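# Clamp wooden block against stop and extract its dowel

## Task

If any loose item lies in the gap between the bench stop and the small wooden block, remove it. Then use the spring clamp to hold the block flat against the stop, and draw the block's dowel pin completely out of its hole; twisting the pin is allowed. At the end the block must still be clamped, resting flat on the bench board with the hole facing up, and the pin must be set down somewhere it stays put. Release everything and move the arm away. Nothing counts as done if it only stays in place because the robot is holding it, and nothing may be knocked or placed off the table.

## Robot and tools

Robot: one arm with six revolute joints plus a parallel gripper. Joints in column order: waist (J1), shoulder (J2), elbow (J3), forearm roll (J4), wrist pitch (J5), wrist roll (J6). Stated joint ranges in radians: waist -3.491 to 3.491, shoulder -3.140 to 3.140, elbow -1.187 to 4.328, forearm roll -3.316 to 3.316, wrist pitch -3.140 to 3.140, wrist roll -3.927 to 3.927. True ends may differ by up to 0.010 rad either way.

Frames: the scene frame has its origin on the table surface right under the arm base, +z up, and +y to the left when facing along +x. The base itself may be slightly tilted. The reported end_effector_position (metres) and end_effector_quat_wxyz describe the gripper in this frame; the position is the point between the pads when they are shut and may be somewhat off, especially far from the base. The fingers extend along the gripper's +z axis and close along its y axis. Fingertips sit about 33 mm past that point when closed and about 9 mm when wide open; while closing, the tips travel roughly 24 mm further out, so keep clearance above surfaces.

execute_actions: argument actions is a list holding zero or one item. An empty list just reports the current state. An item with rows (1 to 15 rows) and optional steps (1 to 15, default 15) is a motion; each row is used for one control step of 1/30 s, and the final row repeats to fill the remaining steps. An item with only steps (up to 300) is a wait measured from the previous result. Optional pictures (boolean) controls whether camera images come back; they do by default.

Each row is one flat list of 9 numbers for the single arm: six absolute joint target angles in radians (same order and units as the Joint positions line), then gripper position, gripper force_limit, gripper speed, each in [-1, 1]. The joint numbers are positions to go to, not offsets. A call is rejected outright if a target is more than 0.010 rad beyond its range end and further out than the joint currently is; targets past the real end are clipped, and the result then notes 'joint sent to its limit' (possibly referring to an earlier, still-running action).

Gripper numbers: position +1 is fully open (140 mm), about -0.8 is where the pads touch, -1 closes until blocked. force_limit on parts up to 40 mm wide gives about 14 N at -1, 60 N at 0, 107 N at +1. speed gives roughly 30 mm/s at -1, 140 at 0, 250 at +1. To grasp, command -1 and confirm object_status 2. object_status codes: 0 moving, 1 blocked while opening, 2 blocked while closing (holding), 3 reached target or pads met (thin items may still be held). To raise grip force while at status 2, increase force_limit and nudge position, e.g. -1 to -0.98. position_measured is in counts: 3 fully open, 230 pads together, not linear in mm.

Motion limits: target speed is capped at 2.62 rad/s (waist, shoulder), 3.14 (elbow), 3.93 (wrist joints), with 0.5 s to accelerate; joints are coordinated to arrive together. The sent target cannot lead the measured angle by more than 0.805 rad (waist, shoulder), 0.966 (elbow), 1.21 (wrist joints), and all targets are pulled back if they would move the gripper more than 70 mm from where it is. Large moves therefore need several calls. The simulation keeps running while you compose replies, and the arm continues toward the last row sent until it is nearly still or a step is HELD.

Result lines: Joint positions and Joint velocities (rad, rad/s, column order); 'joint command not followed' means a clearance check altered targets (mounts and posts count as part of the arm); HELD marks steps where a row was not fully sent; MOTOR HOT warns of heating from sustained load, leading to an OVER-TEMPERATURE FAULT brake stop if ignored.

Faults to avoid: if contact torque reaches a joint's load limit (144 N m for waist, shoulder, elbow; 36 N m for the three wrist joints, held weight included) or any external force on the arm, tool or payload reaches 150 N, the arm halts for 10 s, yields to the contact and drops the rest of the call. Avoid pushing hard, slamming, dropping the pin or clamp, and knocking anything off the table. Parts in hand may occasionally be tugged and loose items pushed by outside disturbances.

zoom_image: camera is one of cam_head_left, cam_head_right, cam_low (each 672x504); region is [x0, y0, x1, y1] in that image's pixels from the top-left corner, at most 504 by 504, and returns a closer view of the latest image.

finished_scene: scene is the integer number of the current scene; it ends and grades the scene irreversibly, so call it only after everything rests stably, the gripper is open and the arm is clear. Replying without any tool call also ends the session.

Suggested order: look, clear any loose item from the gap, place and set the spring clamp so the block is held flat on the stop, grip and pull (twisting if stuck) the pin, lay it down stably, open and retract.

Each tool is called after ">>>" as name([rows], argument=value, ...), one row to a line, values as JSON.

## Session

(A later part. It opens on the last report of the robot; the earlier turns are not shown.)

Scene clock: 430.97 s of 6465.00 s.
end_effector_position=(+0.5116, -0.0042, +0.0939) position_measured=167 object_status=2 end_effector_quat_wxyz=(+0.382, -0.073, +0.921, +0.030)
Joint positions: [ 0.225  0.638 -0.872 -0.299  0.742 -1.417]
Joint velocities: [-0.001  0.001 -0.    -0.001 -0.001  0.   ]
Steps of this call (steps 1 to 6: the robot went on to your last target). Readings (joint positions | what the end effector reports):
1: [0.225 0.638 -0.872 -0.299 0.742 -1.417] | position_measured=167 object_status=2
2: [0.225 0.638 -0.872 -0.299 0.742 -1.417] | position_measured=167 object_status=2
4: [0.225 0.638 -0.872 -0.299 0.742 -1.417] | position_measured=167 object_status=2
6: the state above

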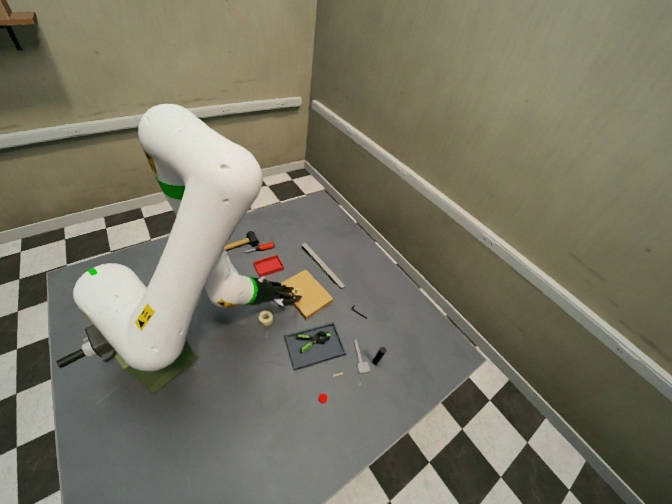

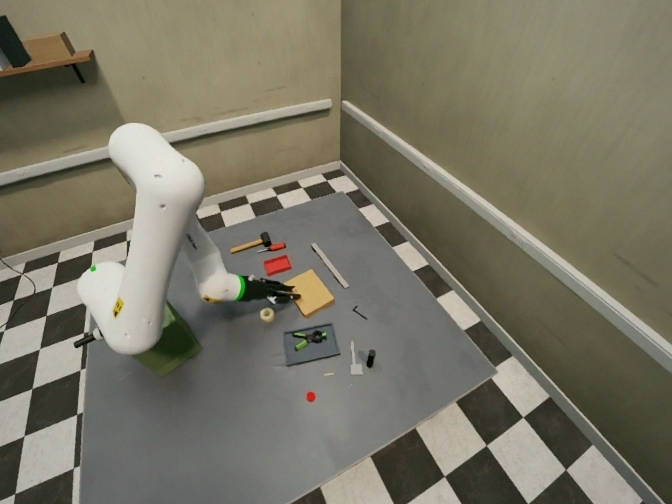

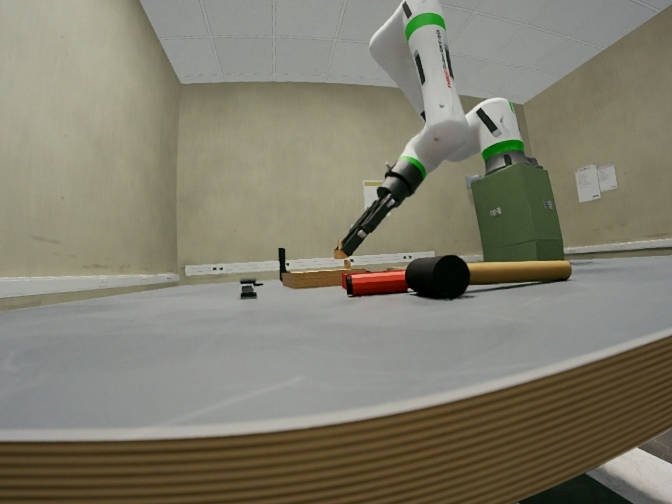

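>>> execute_actions([
  {"rows": [[0.2216,0.6386,-0.8624,-0.2995,0.7342,-1.4207,-1.0,-0.1,-0.5]], "steps": 8},
], pictures=false)

>>> execute_actions([
  {"rows": [[0.2159,0.7326,-0.8437,-0.2703,0.8074,-1.4446,-1.0,-0.1,-0.5]], "steps": 15},
])

>>> zoom_image(camera="cam_head_right", region=[250, 245, 350, 320])

>>> zoom_image(camera="cam_low", region=[300, 220, 380, 290])

Scene clock: 459.73 s of 6465.00 s.
end_effector_position=(+0.5151, -0.0038, +0.0935) position_measured=167 object_status=2 end_effector_quat_wxyz=(+0.381, -0.070, +0.921, +0.031)
Joint positions: [ 0.222  0.639 -0.863 -0.3    0.734 -1.421]
Joint velocities: [-0.001  0.001  0.001 -0.001 -0.     0.   ]
Steps of this call (steps 1 to 15: the robot went on to your last target; steps 16 to 90: nothing new was sent; then 25.50 s passed at rest; steps 91 to 98: all 8 steps of this action). Readings (joint positions | what the end effector reports):
91: [0.225 0.638 -0.872 -0.300 0.743 -1.418] | position_measured=167 object_status=2
92: [0.224 0.638 -0.870 -0.300 0.741 -1.419] | position_measured=167 object_status=2
94: [0.222 0.638 -0.864 -0.300 0.735 -1.420] | position_measured=167 object_status=2
98: the state above

Scene clock: 460.23 s of 6465.00 s.
end_effector_position=(+0.5160, -0.0036, +0.0711) position_measured=167 object_status=2 end_effector_quat_wxyz=(+0.382, -0.074, +0.921, +0.030)
Joint positions: [ 0.216  0.732 -0.844 -0.27   0.807 -1.445]
Joint velocities: [ 0.002  0.     0.    -0.     0.    -0.001]
Steps of this call (steps 1 to 15: all 15 steps of this action). Readings (joint positions | what the end effector reports):
1: [0.222 0.639 -0.862 -0.300 0.734 -1.421] | position_measured=167 object_status=2
2: [0.221 0.641 -0.862 -0.299 0.736 -1.421] | position_measured=167 object_status=2
4: [0.220 0.664 -0.857 -0.292 0.755 -1.427] | position_measured=167 object_status=2
8: [0.216 0.728 -0.845 -0.272 0.804 -1.443] | position_measured=167 object_status=2
15: the state above

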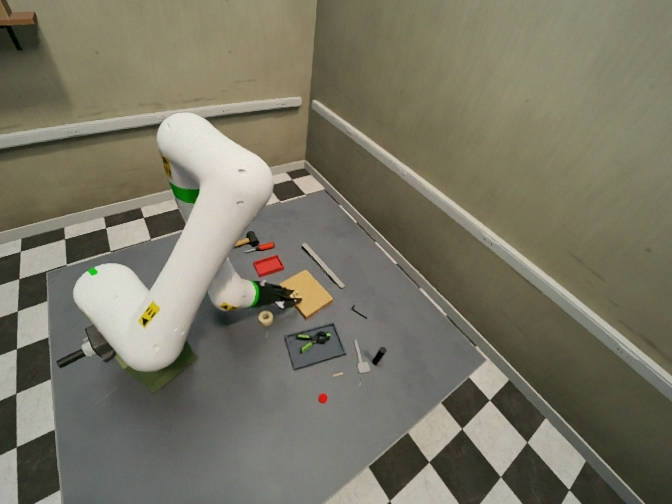

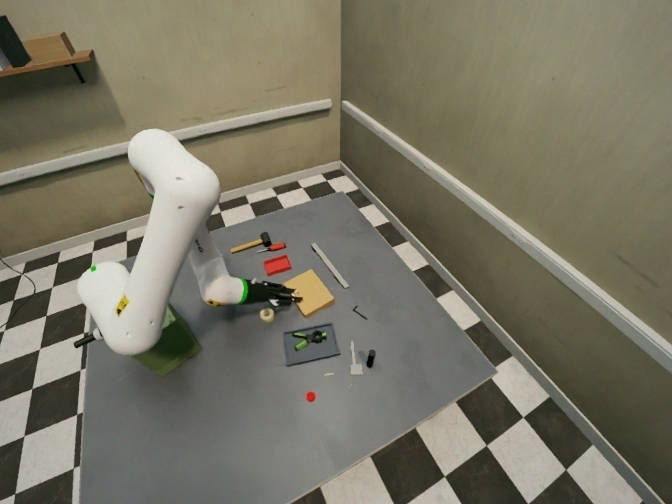

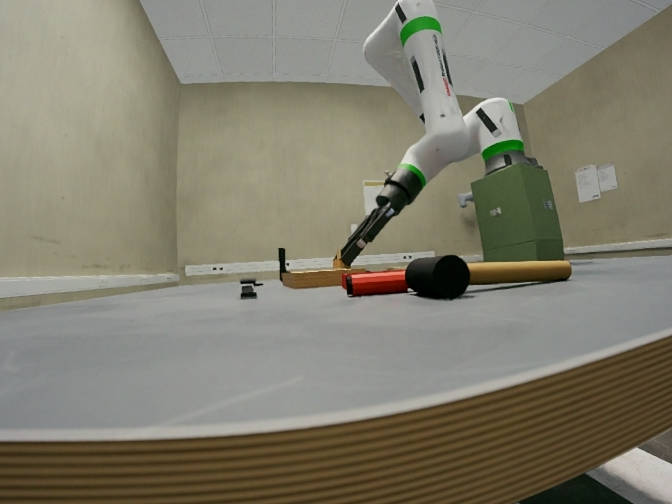

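Region (250, 245, 350, 320) of cam_head_right's 672x504 image, scaled by 5.040, with more detail than that image has; it fills the top 378 rows of this view, and the rest is white.

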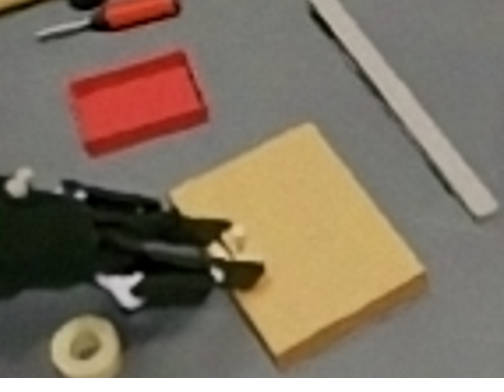

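Region (300, 220, 380, 290) of cam_low's 672x504 image, scaled by 6.300, with more detail than that image has; it fills the top 441 rows of this view, and the rest is white.

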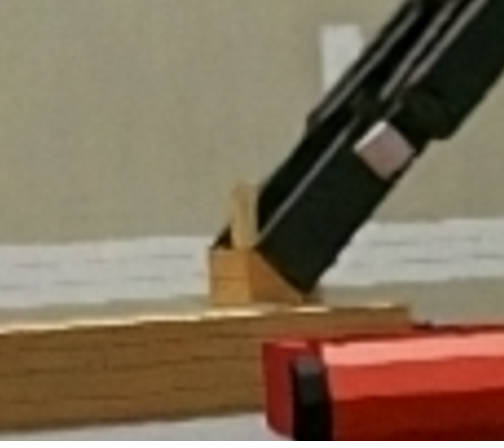

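>>> execute_actions([
  {"rows": [[0.2155,0.7401,-0.8416,-0.2679,0.8126,-1.4468,-1.0,-0.1,-0.5]], "steps": 8},
], pictures=false)

>>> execute_actions([
  {"rows": [[0.2155,0.7401,-0.8416,-0.2679,0.8126,-1.4468,-0.1,-0.1,-0.7]], "steps": 14},
], pictures=false)

>>> execute_actions([
  {"rows": [[0.2248,0.50,-0.8719,-0.2995,0.7425,-1.4175,-0.1,-0.1,-0.7]], "steps": 15},
], pictures=false)

>>> execute_actions([
  {"rows": [[0.0,0.30,-0.70,-0.1,0.0,-1.4175,0.1,-0.1,0]], "steps": 15},
], pictures=false)

>>> execute_actions([
  {"steps": 12},
])

>>> zoom_image(camera="cam_head_left", region=[260, 250, 360, 325])

>>> zoom_image(camera="cam_head_right", region=[250, 245, 350, 320])

>>> zoom_image(camera="cam_low", region=[300, 220, 380, 290])

Scene clock: 476.30 s of 6465.00 s.
end_effector_position=(+0.5162, -0.0033, +0.0692) position_measured=167 object_status=2 end_effector_quat_wxyz=(+0.382, -0.074, +0.921, +0.031)
Joint positions: [ 0.216  0.74  -0.842 -0.268  0.813 -1.447]
Joint velocities: [-0.002  0.001  0.    -0.003 -0.     0.001]
Steps of this call (steps 1 to 15: the robot went on to your last target; steps 16 to 90: nothing new was sent; then 12.80 s passed at rest; steps 91 to 98: all 8 steps of this action). Readings (joint positions | what the end effector reports):
91: [0.216 0.733 -0.844 -0.270 0.807 -1.445] | position_measured=167 object_status=2
92: [0.216 0.735 -0.843 -0.270 0.809 -1.445] | position_measured=167 object_status=2
94: [0.216 0.739 -0.842 -0.268 0.812 -1.447] | position_measured=167 object_status=2
98: the state above

Scene clock: 476.77 s of 6465.00 s.
end_effector_position=(+0.5162, -0.0033, +0.0692) position_measured=141 object_status=0 end_effector_quat_wxyz=(+0.382, -0.074, +0.921, +0.031)
Joint positions: [ 0.215  0.74  -0.842 -0.268  0.813 -1.447]
Joint velocities: [-0.  0.  0.  0.  0. -0.]
Steps of this call (steps 1 to 14: all 14 steps of this action). Readings (joint positions | what the end effector reports):
1: [0.216 0.740 -0.842 -0.268 0.813 -1.447] | position_measured=167 object_status=0
2: [0.216 0.740 -0.842 -0.268 0.813 -1.447] | position_measured=167 object_status=0
4: [0.215 0.740 -0.842 -0.268 0.813 -1.447] | position_measured=159 object_status=0
8: [0.215 0.740 -0.842 -0.268 0.813 -1.447] | position_measured=145 object_status=0
14: the state above

Scene clock: 477.27 s of 6465.00 s.
end_effector_position=(+0.5542, +0.0046, +0.1626) position_measured=141 object_status=3 end_effector_quat_wxyz=(+0.442, -0.060, +0.894, +0.045)
Joint positions: [ 0.225  0.5   -0.872 -0.299  0.743 -1.418]
Joint velocities: [-0.001 -0.002 -0.003 -0.003 -0.004  0.001]
Steps of this call (steps 1 to 15: all 15 steps of this action). Readings (joint positions | what the end effector reports):
1: [0.215 0.740 -0.842 -0.268 0.813 -1.447] | position_measured=141 object_status=3
2: [0.215 0.738 -0.842 -0.268 0.812 -1.447] | position_measured=141 object_status=3
4: [0.216 0.715 -0.844 -0.271 0.805 -1.444] | position_measured=141 object_status=3
8: [0.221 0.607 -0.858 -0.285 0.774 -1.431] | position_measured=141 object_status=3
15: the state above

Scene clock: 477.77 s of 6465.00 s.
end_effector_position=(+0.5504, -0.0403, +0.1582) position_measured=117 object_status=3 end_effector_quat_wxyz=(+0.295, -0.072, +0.951, +0.056)
Joint positions: [ 0.027  0.324 -0.72  -0.123  0.092 -1.417]
Joint velocities: [-0.346 -0.315  0.257  0.297 -1.168 -0.   ]
Steps of this call (steps 1 to 15: all 15 steps of this action). Readings (joint positions | what the end effector reports):
1: [0.225 0.500 -0.872 -0.300 0.742 -1.418] | position_measured=141 object_status=0
2: [0.223 0.499 -0.871 -0.298 0.738 -1.418] | position_measured=138 object_status=0
4: [0.213 0.490 -0.862 -0.288 0.704 -1.418] | position_measured=123 object_status=0
8: [0.159 0.444 -0.820 -0.239 0.533 -1.418] | position_measured=117 object_status=0
15: the state above

Scene clock: 478.17 s of 6465.00 s.
end_effector_position=(+0.5445, -0.0524, +0.1621) position_measured=117 object_status=3 end_effector_quat_wxyz=(+0.272, -0.073, +0.958, +0.054)
Joint positions: [ 0.     0.3   -0.7   -0.1    0.    -1.417]
Joint velocities: [0.001 0.    0.    0.    0.    0.   ]
Steps of this call (steps 1 to 12: the robot went on to your last target). Readings (joint positions | what the end effector reports):
1: [0.017 0.315 -0.712 -0.114 0.056 -1.417] | position_measured=117 object_status=3
2: [0.009 0.308 -0.706 -0.107 0.030 -1.417] | position_measured=117 object_status=3
4: [0.001 0.301 -0.701 -0.101 0.003 -1.417] | position_measured=117 object_status=3
8: [0.000 0.300 -0.700 -0.100 0.000 -1.417] | position_measured=117 object_status=3
12: the state above

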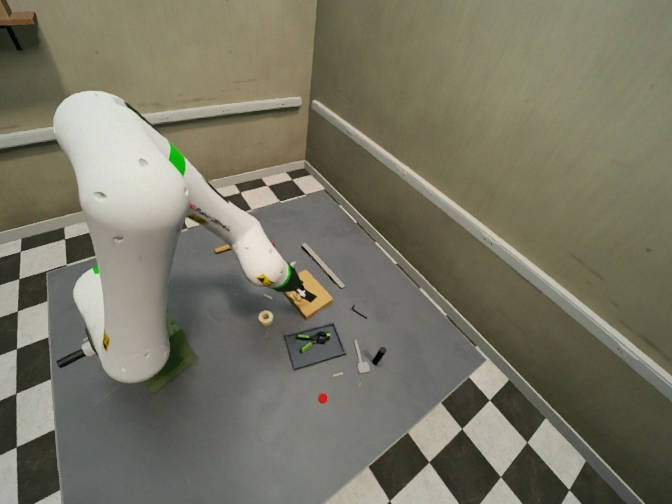

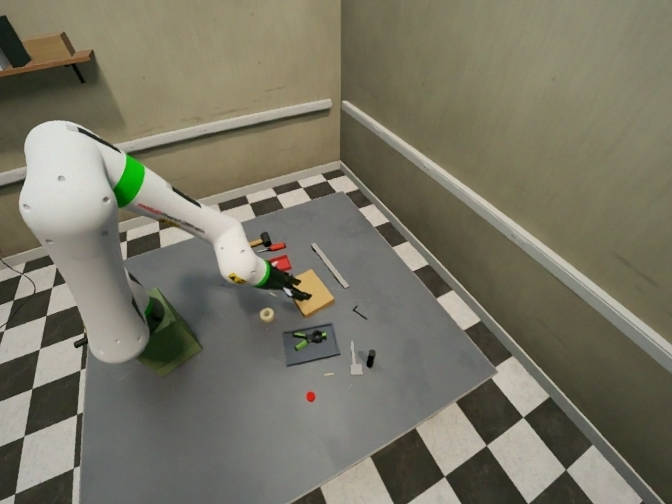

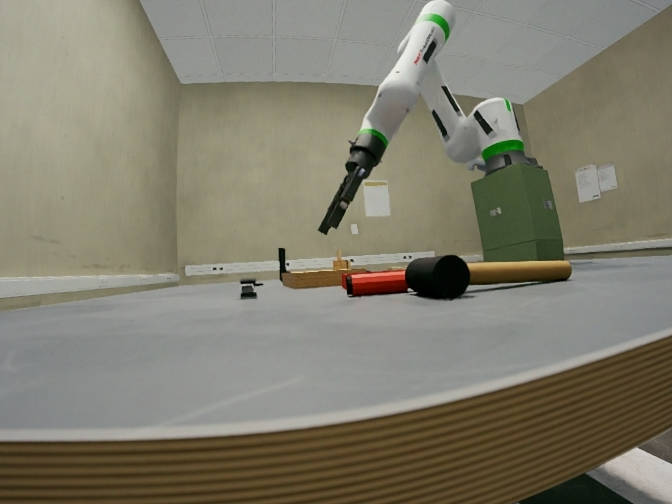

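Region (260, 250, 360, 325) of cam_head_left's 672x504 image, scaled by 5.040, with more detail than that image has; it fills the top 378 rows of this view, and the rest is white.

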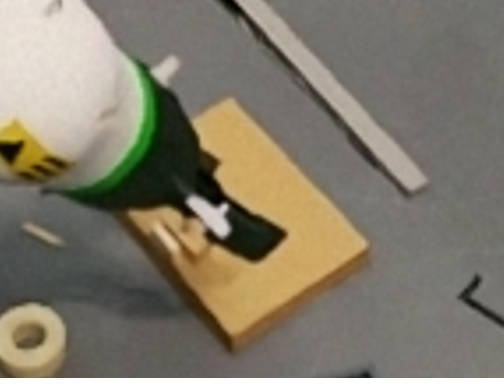

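Region (250, 245, 350, 320) of cam_head_right's 672x504 image, scaled by 5.040, with more detail than that image has; it fills the top 378 rows of this view, and the rest is white.

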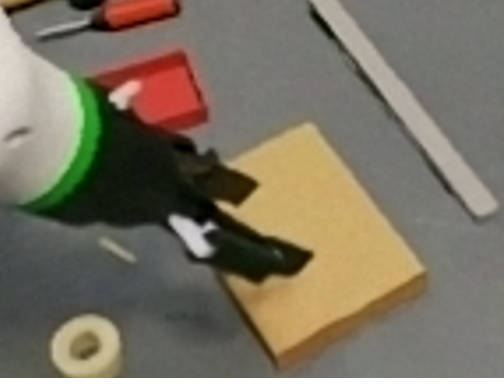

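Region (300, 220, 380, 290) of cam_low's 672x504 image, scaled by 6.300, with more detail than that image has; it fills the top 441 rows of this view, and the rest is white.

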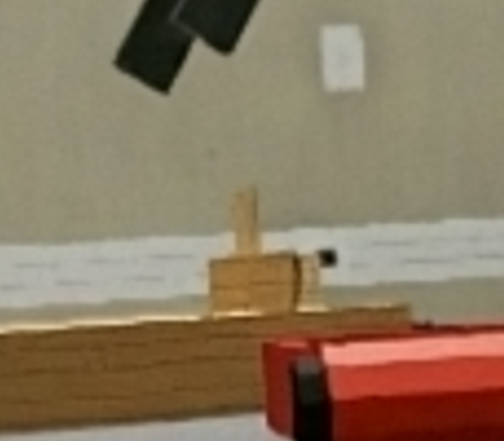

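>>> execute_actions([
  {"rows": [[-0.2745,0.5283,-0.296,0.1291,-0.7105,-1.6545,0.1,0.3,0]], "steps": 15},
], pictures=false)

>>> execute_actions([
  {"steps": 12},
])

>>> zoom_image(camera="cam_head_left", region=[260, 270, 370, 375])

>>> zoom_image(camera="cam_head_right", region=[260, 265, 370, 370])

Scene clock: 507.27 s of 6465.00 s.
end_effector_position=(+0.5144, -0.1742, +0.1211) position_measured=117 object_status=3 end_effector_quat_wxyz=(+0.068, +0.028, +0.997, +0.020)
Joint positions: [-0.208  0.473 -0.394  0.074 -0.538 -1.597]
Joint velocities: [-0.501  0.417  0.735  0.413 -1.288 -0.429]
Steps of this call (steps 1 to 30: the robot went on to your last target; steps 31 to 90: nothing new was sent; then 25.60 s passed at rest; steps 91 to 105: all 15 steps of this action). Readings (joint positions | what the end effector reports):
91: [-0.000 0.300 -0.700 -0.100 -0.000 -1.417] | position_measured=117 object_status=3
92: [-0.002 0.301 -0.698 -0.099 -0.005 -1.419] | position_measured=117 object_status=3
94: [-0.015 0.312 -0.679 -0.088 -0.038 -1.430] | position_measured=117 object_status=3
98: [-0.080 0.366 -0.583 -0.033 -0.206 -1.486] | position_measured=117 object_status=3
105: the state above

Scene clock: 507.67 s of 6465.00 s.
end_effector_position=(+0.4922, -0.2229, +0.1201) position_measured=117 object_status=3 end_effector_quat_wxyz=(+0.001, +0.068, +0.998, -0.000)
Joint positions: [-0.274  0.528 -0.296  0.129 -0.71  -1.654]
Joint velocities: [-0.002  0.     0.001 -0.    -0.    -0.   ]
Steps of this call (steps 1 to 12: the robot went on to your last target). Readings (joint positions | what the end effector reports):
1: [-0.225 0.487 -0.370 0.087 -0.581 -1.611] | position_measured=117 object_status=3
2: [-0.240 0.499 -0.347 0.100 -0.620 -1.624] | position_measured=117 object_status=3
4: [-0.263 0.518 -0.313 0.119 -0.680 -1.644] | position_measured=117 object_status=3
8: [-0.274 0.528 -0.296 0.129 -0.710 -1.654] | position_measured=117 object_status=3
12: the state above

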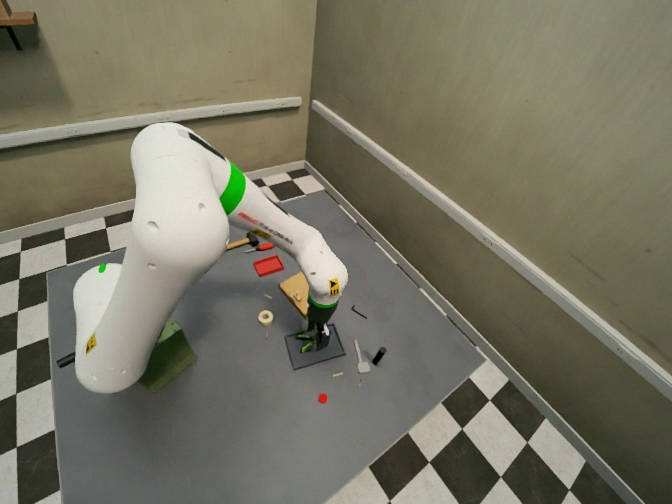

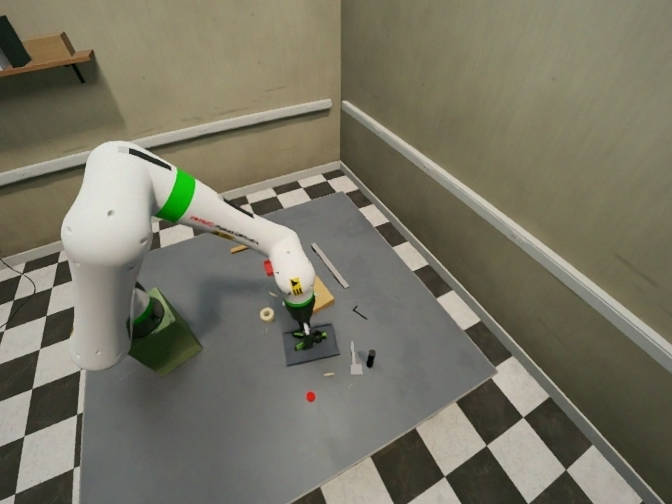

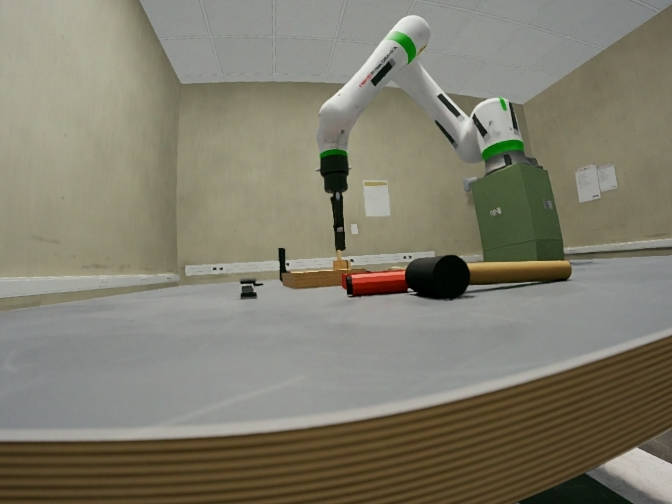

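Region (260, 270, 370, 375) of cam_head_left's 672x504 image, scaled by 4.582, with more detail than that image has; it fills the top 481 rows of this view, and the rest is white.

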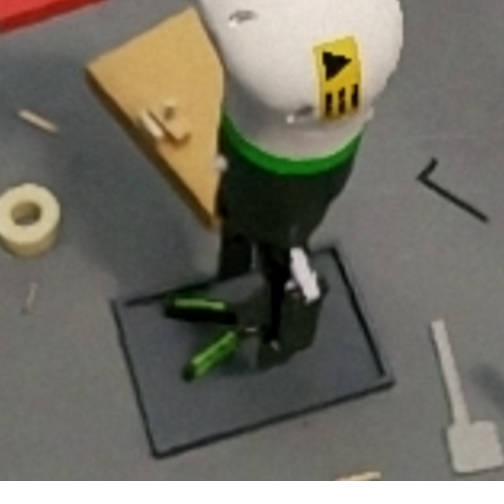

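Region (260, 265, 370, 370) of cam_head_right's 672x504 image, scaled by 4.582, with more detail than that image has; it fills the top 481 rows of this view, and the rest is white.

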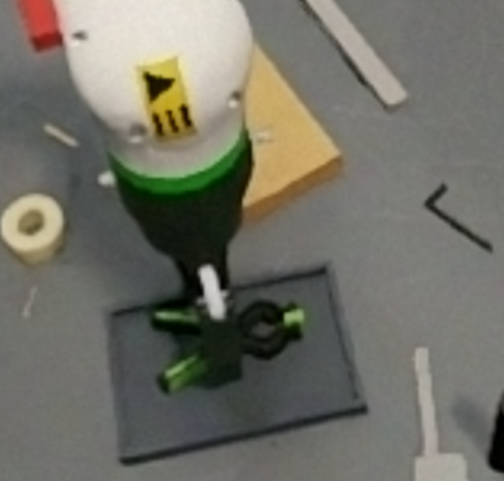

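>>> execute_actions([
  {"rows": [[-0.2829,0.6232,-0.2953,0.1472,-0.6165,-1.6687,0.1,0.3,0]], "steps": 15},
])

>>> zoom_image(camera="cam_head_left", region=[270, 290, 360, 375])

>>> zoom_image(camera="cam_head_right", region=[265, 290, 355, 370])

Scene clock: 520.03 s of 6465.00 s.
end_effector_position=(+0.4938, -0.2237, +0.0729) position_measured=117 object_status=3 end_effector_quat_wxyz=(+0.001, +0.068, +0.998, -0.001)
Joint positions: [-0.283  0.623 -0.295  0.147 -0.616 -1.669]
Joint velocities: [-0.003  0.001  0.    -0.001  0.001 -0.001]
Steps of this call (steps 1 to 30: the robot went on to your last target; steps 31 to 90: nothing new was sent; then 8.87 s passed at rest; steps 91 to 105: all 15 steps of this action). Readings (joint positions | what the end effector reports):
91: [-0.275 0.528 -0.296 0.129 -0.710 -1.655] | position_measured=117 object_status=3
92: [-0.275 0.531 -0.296 0.130 -0.708 -1.655] | position_measured=117 object_status=3
94: [-0.277 0.553 -0.296 0.134 -0.686 -1.658] | position_measured=117 object_status=3
98: [-0.282 0.619 -0.296 0.146 -0.622 -1.668] | position_measured=117 object_status=3
105: the state above

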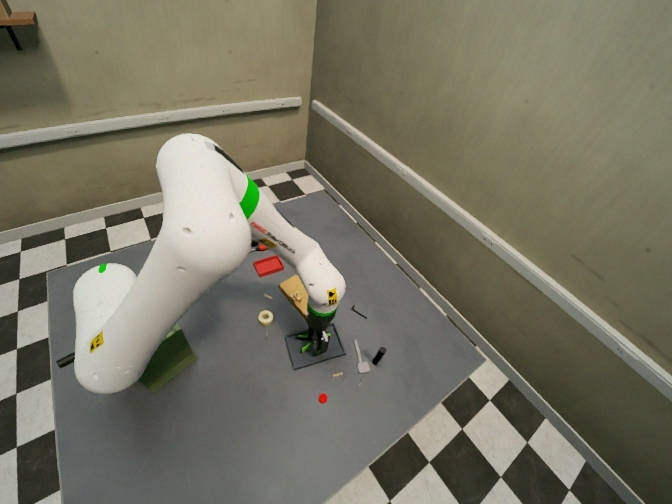

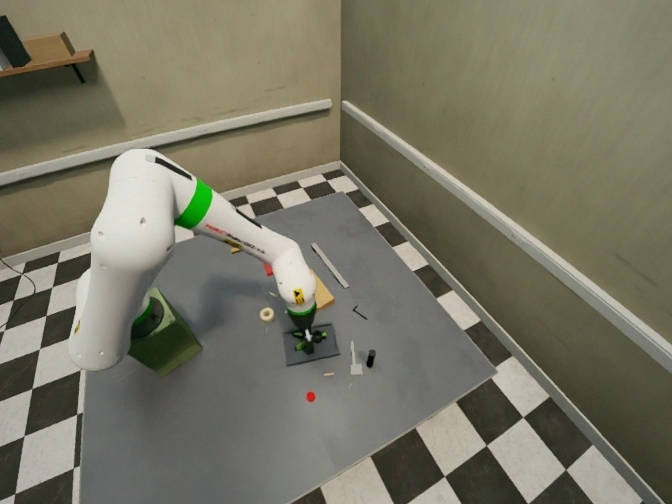

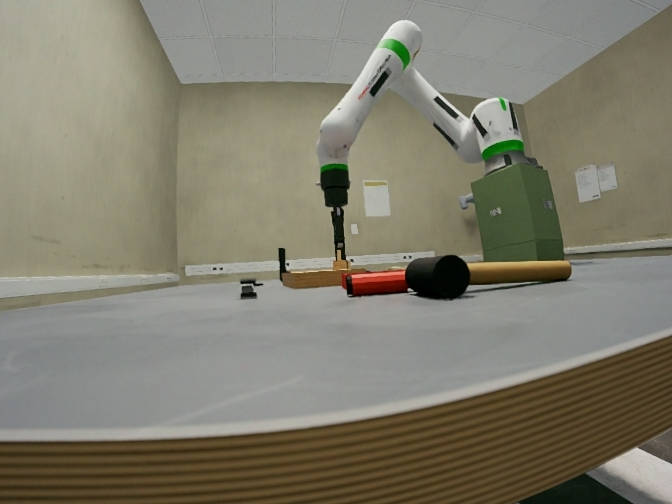

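Region (270, 290, 360, 375) of cam_head_left's 672x504 image, scaled by 5.600, with more detail than that image has.

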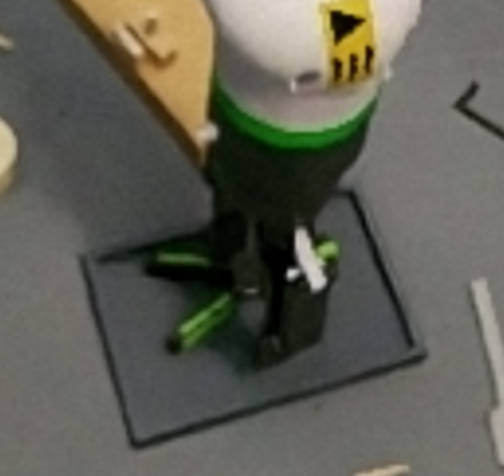

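Region (265, 290, 355, 370) of cam_head_right's 672x504 image, scaled by 5.600, with more detail than that image has.

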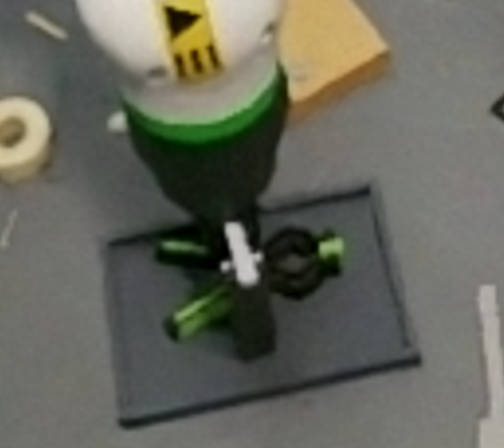

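>>> execute_actions([
  {"rows": [[-0.2855,0.6525,-0.2951,0.1527,-0.5875,-1.6731,0.1,0.3,0]], "steps": 12},
])

>>> zoom_image(camera="cam_head_left", region=[280, 310, 350, 375])

>>> zoom_image(camera="cam_head_right", region=[275, 305, 345, 370])

Scene clock: 576.33 s of 6465.00 s.
end_effector_position=(+0.4932, -0.2235, +0.0581) position_measured=117 object_status=3 end_effector_quat_wxyz=(+0.001, +0.068, +0.998, -0.000)
Joint positions: [-0.285  0.652 -0.295  0.153 -0.588 -1.673]
Joint velocities: [ 0.     0.001 -0.     0.001 -0.     0.002]
Steps of this call (steps 1 to 15: the robot went on to your last target; steps 16 to 90: nothing new was sent; then 52.90 s passed at rest; steps 91 to 102: all 12 steps of this action). Readings (joint positions | what the end effector reports):
91: [-0.283 0.623 -0.295 0.147 -0.616 -1.669] | position_measured=117 object_status=3
92: [-0.283 0.626 -0.295 0.147 -0.613 -1.669] | position_measured=117 object_status=3
94: [-0.285 0.644 -0.295 0.151 -0.596 -1.672] | position_measured=117 object_status=3
98: [-0.285 0.652 -0.295 0.153 -0.588 -1.673] | position_measured=117 object_status=3
102: the state above

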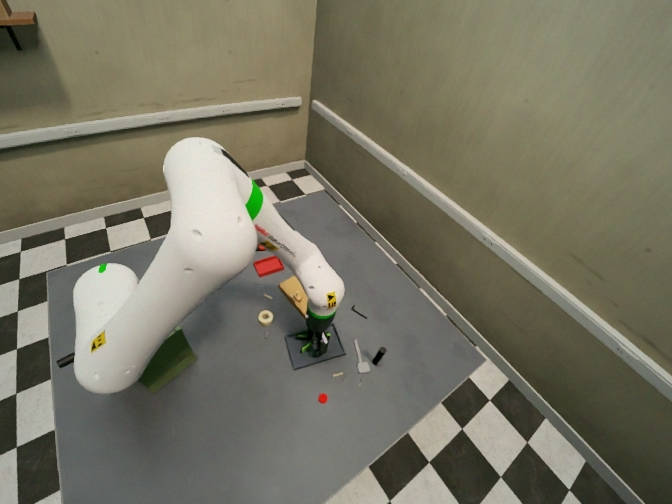

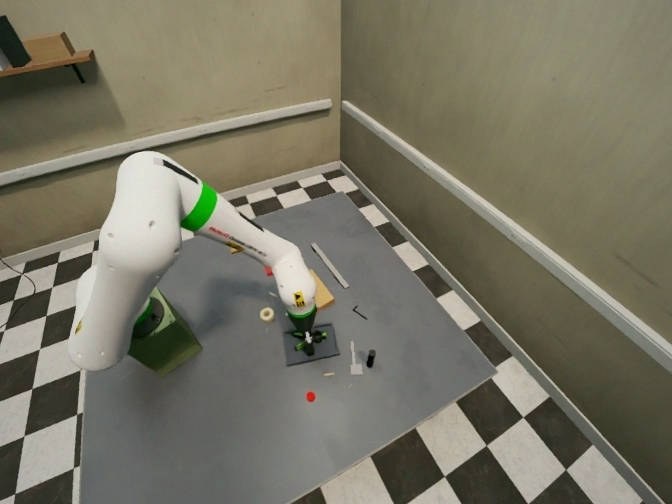

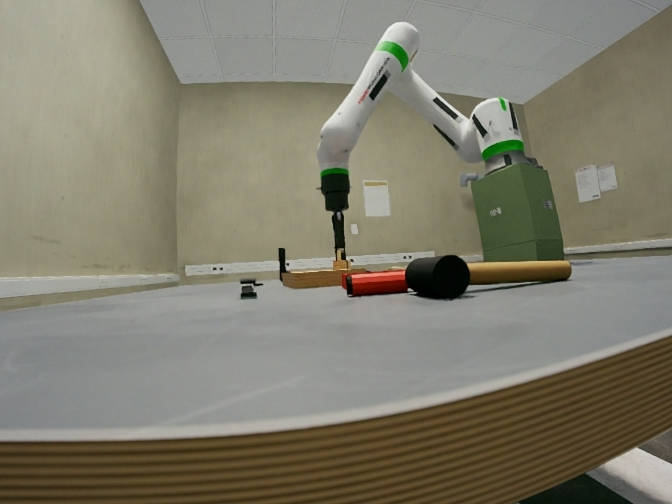

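Region (280, 310, 350, 375) of cam_head_left's 672x504 image, scaled by 7.200, with more detail than that image has; it fills the top 468 rows of this view, and the rest is white.

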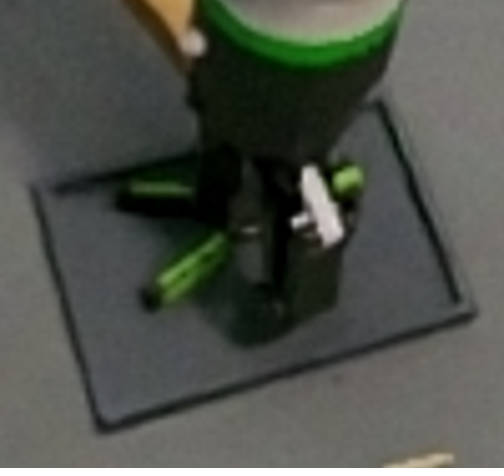

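Region (275, 305, 345, 370) of cam_head_right's 672x504 image, scaled by 7.200, with more detail than that image has; it fills the top 468 rows of this view, and the rest is white.

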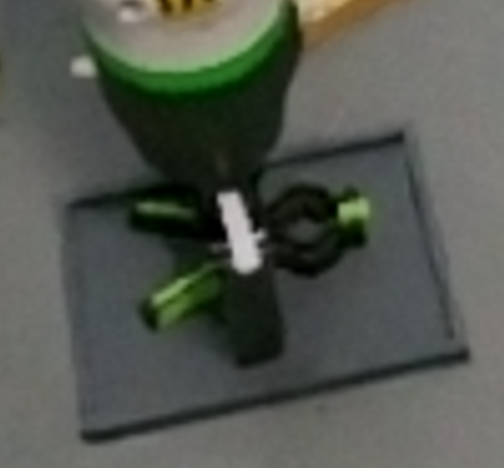

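>>> execute_actions([
  {"rows": [[-0.2254,0.6055,-0.3734,0.1618,-0.5619,-1.7432,-0.1,0.3,0]], "steps": 15},
])

>>> zoom_image(camera="cam_head_left", region=[280, 310, 350, 375])

>>> zoom_image(camera="cam_head_right", region=[275, 305, 345, 370])

Scene clock: 601.27 s of 6465.00 s.
end_effector_position=(+0.4800, -0.1913, +0.0651) position_measured=141 object_status=3 end_effector_quat_wxyz=(+0.001, +0.068, +0.998, -0.000)
Joint positions: [-0.225  0.606 -0.373  0.162 -0.562 -1.743]
Joint velocities: [ 0.002 -0.     0.     0.     0.    -0.   ]
Steps of this call (steps 1 to 15: the robot went on to your last target; steps 16 to 90: nothing new was sent; then 21.43 s passed at rest; steps 91 to 105: all 15 steps of this action). Readings (joint positions | what the end effector reports):
91: [-0.285 0.653 -0.295 0.153 -0.587 -1.673] | position_measured=117 object_status=0
92: [-0.283 0.651 -0.298 0.153 -0.586 -1.676] | position_measured=120 object_status=0
94: [-0.263 0.635 -0.325 0.156 -0.578 -1.700] | position_measured=135 object_status=0
98: [-0.226 0.606 -0.373 0.162 -0.562 -1.742] | position_measured=141 object_status=0
105: the state above

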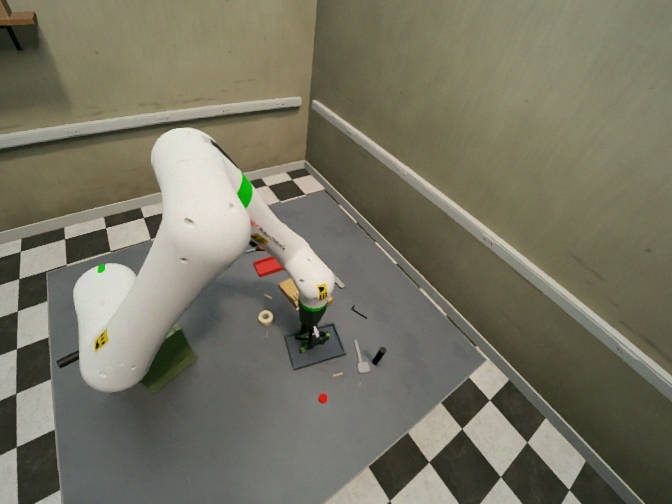

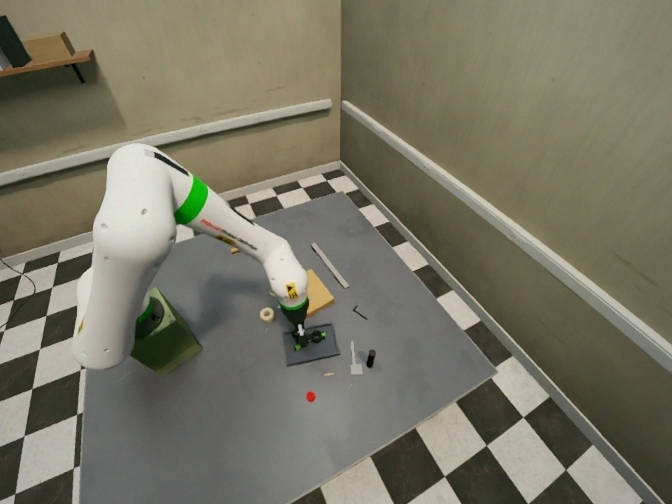

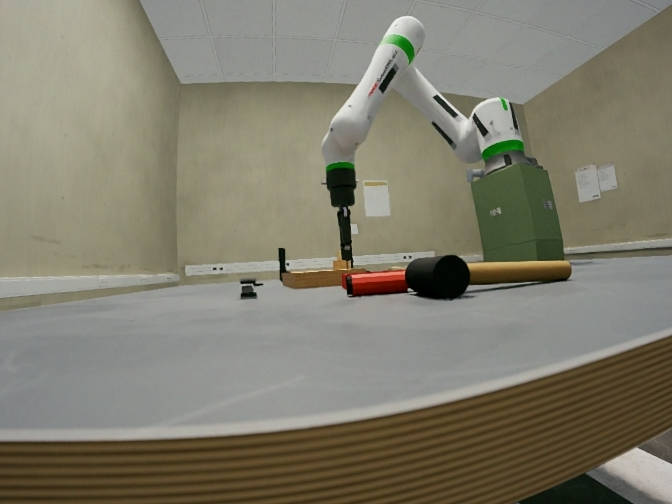

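Region (280, 310, 350, 375) of cam_head_left's 672x504 image, scaled by 7.200, with more detail than that image has; it fills the top 468 rows of this view, and the rest is white.

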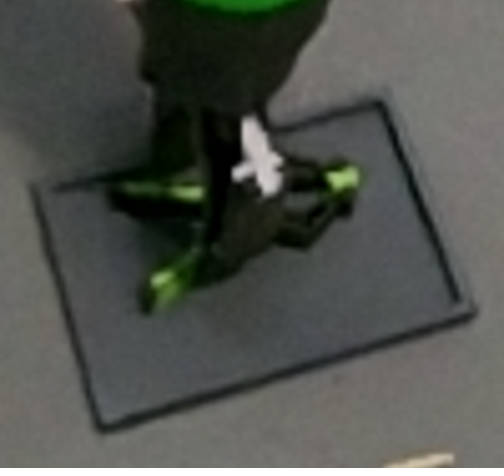

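Region (275, 305, 345, 370) of cam_head_right's 672x504 image, scaled by 7.200, with more detail than that image has; it fills the top 468 rows of this view, and the rest is white.

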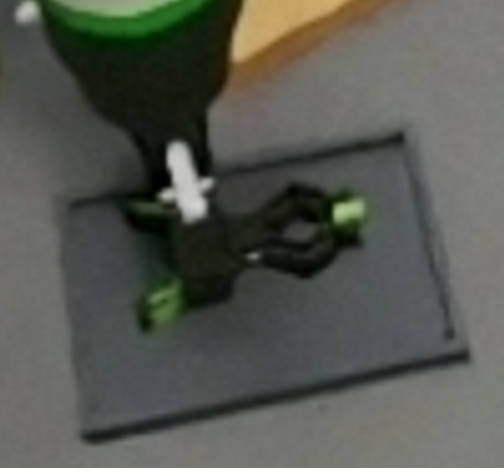

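>>> execute_actions([
  {"rows": [[-0.2284,0.6454,-0.344,0.1662,-0.5515,-1.7453,-0.1,0.3,0]], "steps": 12},
])

>>> zoom_image(camera="cam_head_left", region=[280, 310, 350, 375])

>>> zoom_image(camera="cam_head_right", region=[275, 305, 345, 370])

Scene clock: 619.93 s of 6465.00 s.
end_effector_position=(+0.4891, -0.1928, +0.0528) position_measured=141 object_status=3 end_effector_quat_wxyz=(+0.001, +0.069, +0.998, -0.001)
Joint positions: [-0.228  0.645 -0.344  0.166 -0.552 -1.745]
Joint velocities: [-0.     0.     0.    -0.001 -0.001  0.   ]
Steps of this call (steps 1 to 15: the robot went on to your last target; steps 16 to 90: nothing new was sent; then 15.27 s passed at rest; steps 91 to 102: all 12 steps of this action). Readings (joint positions | what the end effector reports):
91: [-0.225 0.606 -0.373 0.162 -0.562 -1.743] | position_measured=141 object_status=3
92: [-0.225 0.608 -0.372 0.162 -0.561 -1.743] | position_measured=141 object_status=3
94: [-0.227 0.628 -0.357 0.164 -0.556 -1.744] | position_measured=141 object_status=3
98: [-0.228 0.645 -0.344 0.166 -0.552 -1.745] | position_measured=141 object_status=3
102: the state above

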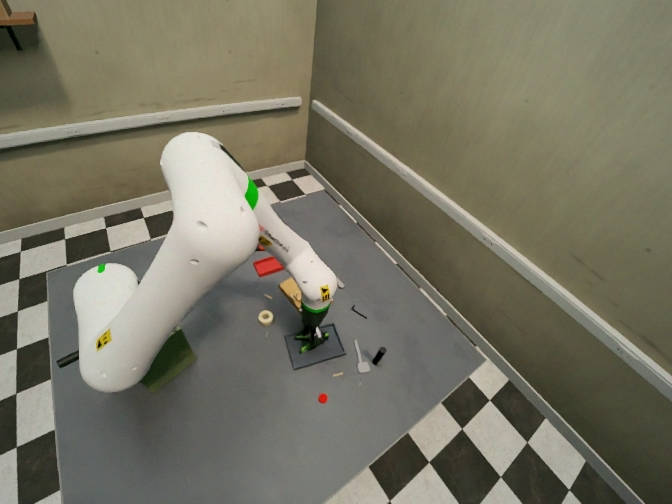

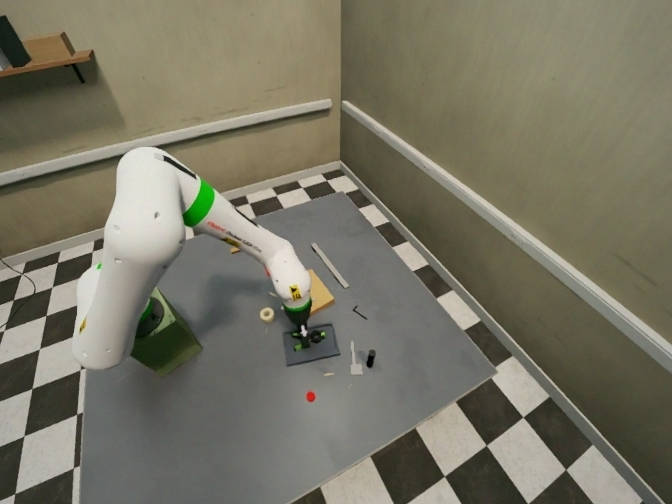

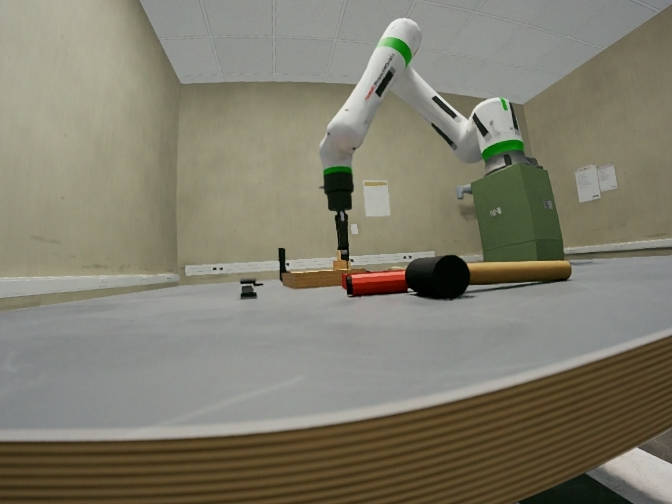

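Region (280, 310, 350, 375) of cam_head_left's 672x504 image, scaled by 7.200, with more detail than that image has; it fills the top 468 rows of this view, and the rest is white.

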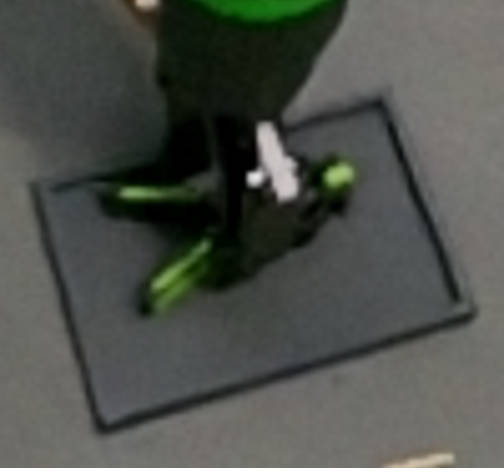

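Region (275, 305, 345, 370) of cam_head_right's 672x504 image, scaled by 7.200, with more detail than that image has; it fills the top 468 rows of this view, and the rest is white.

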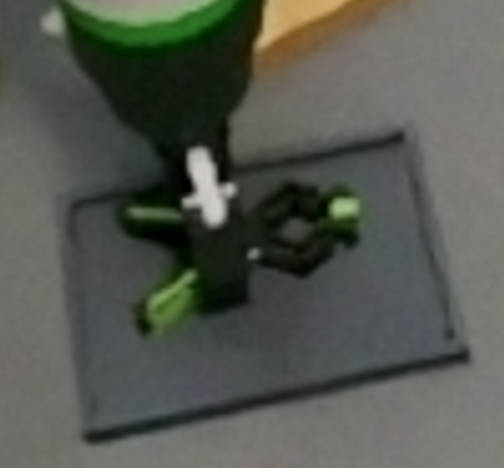

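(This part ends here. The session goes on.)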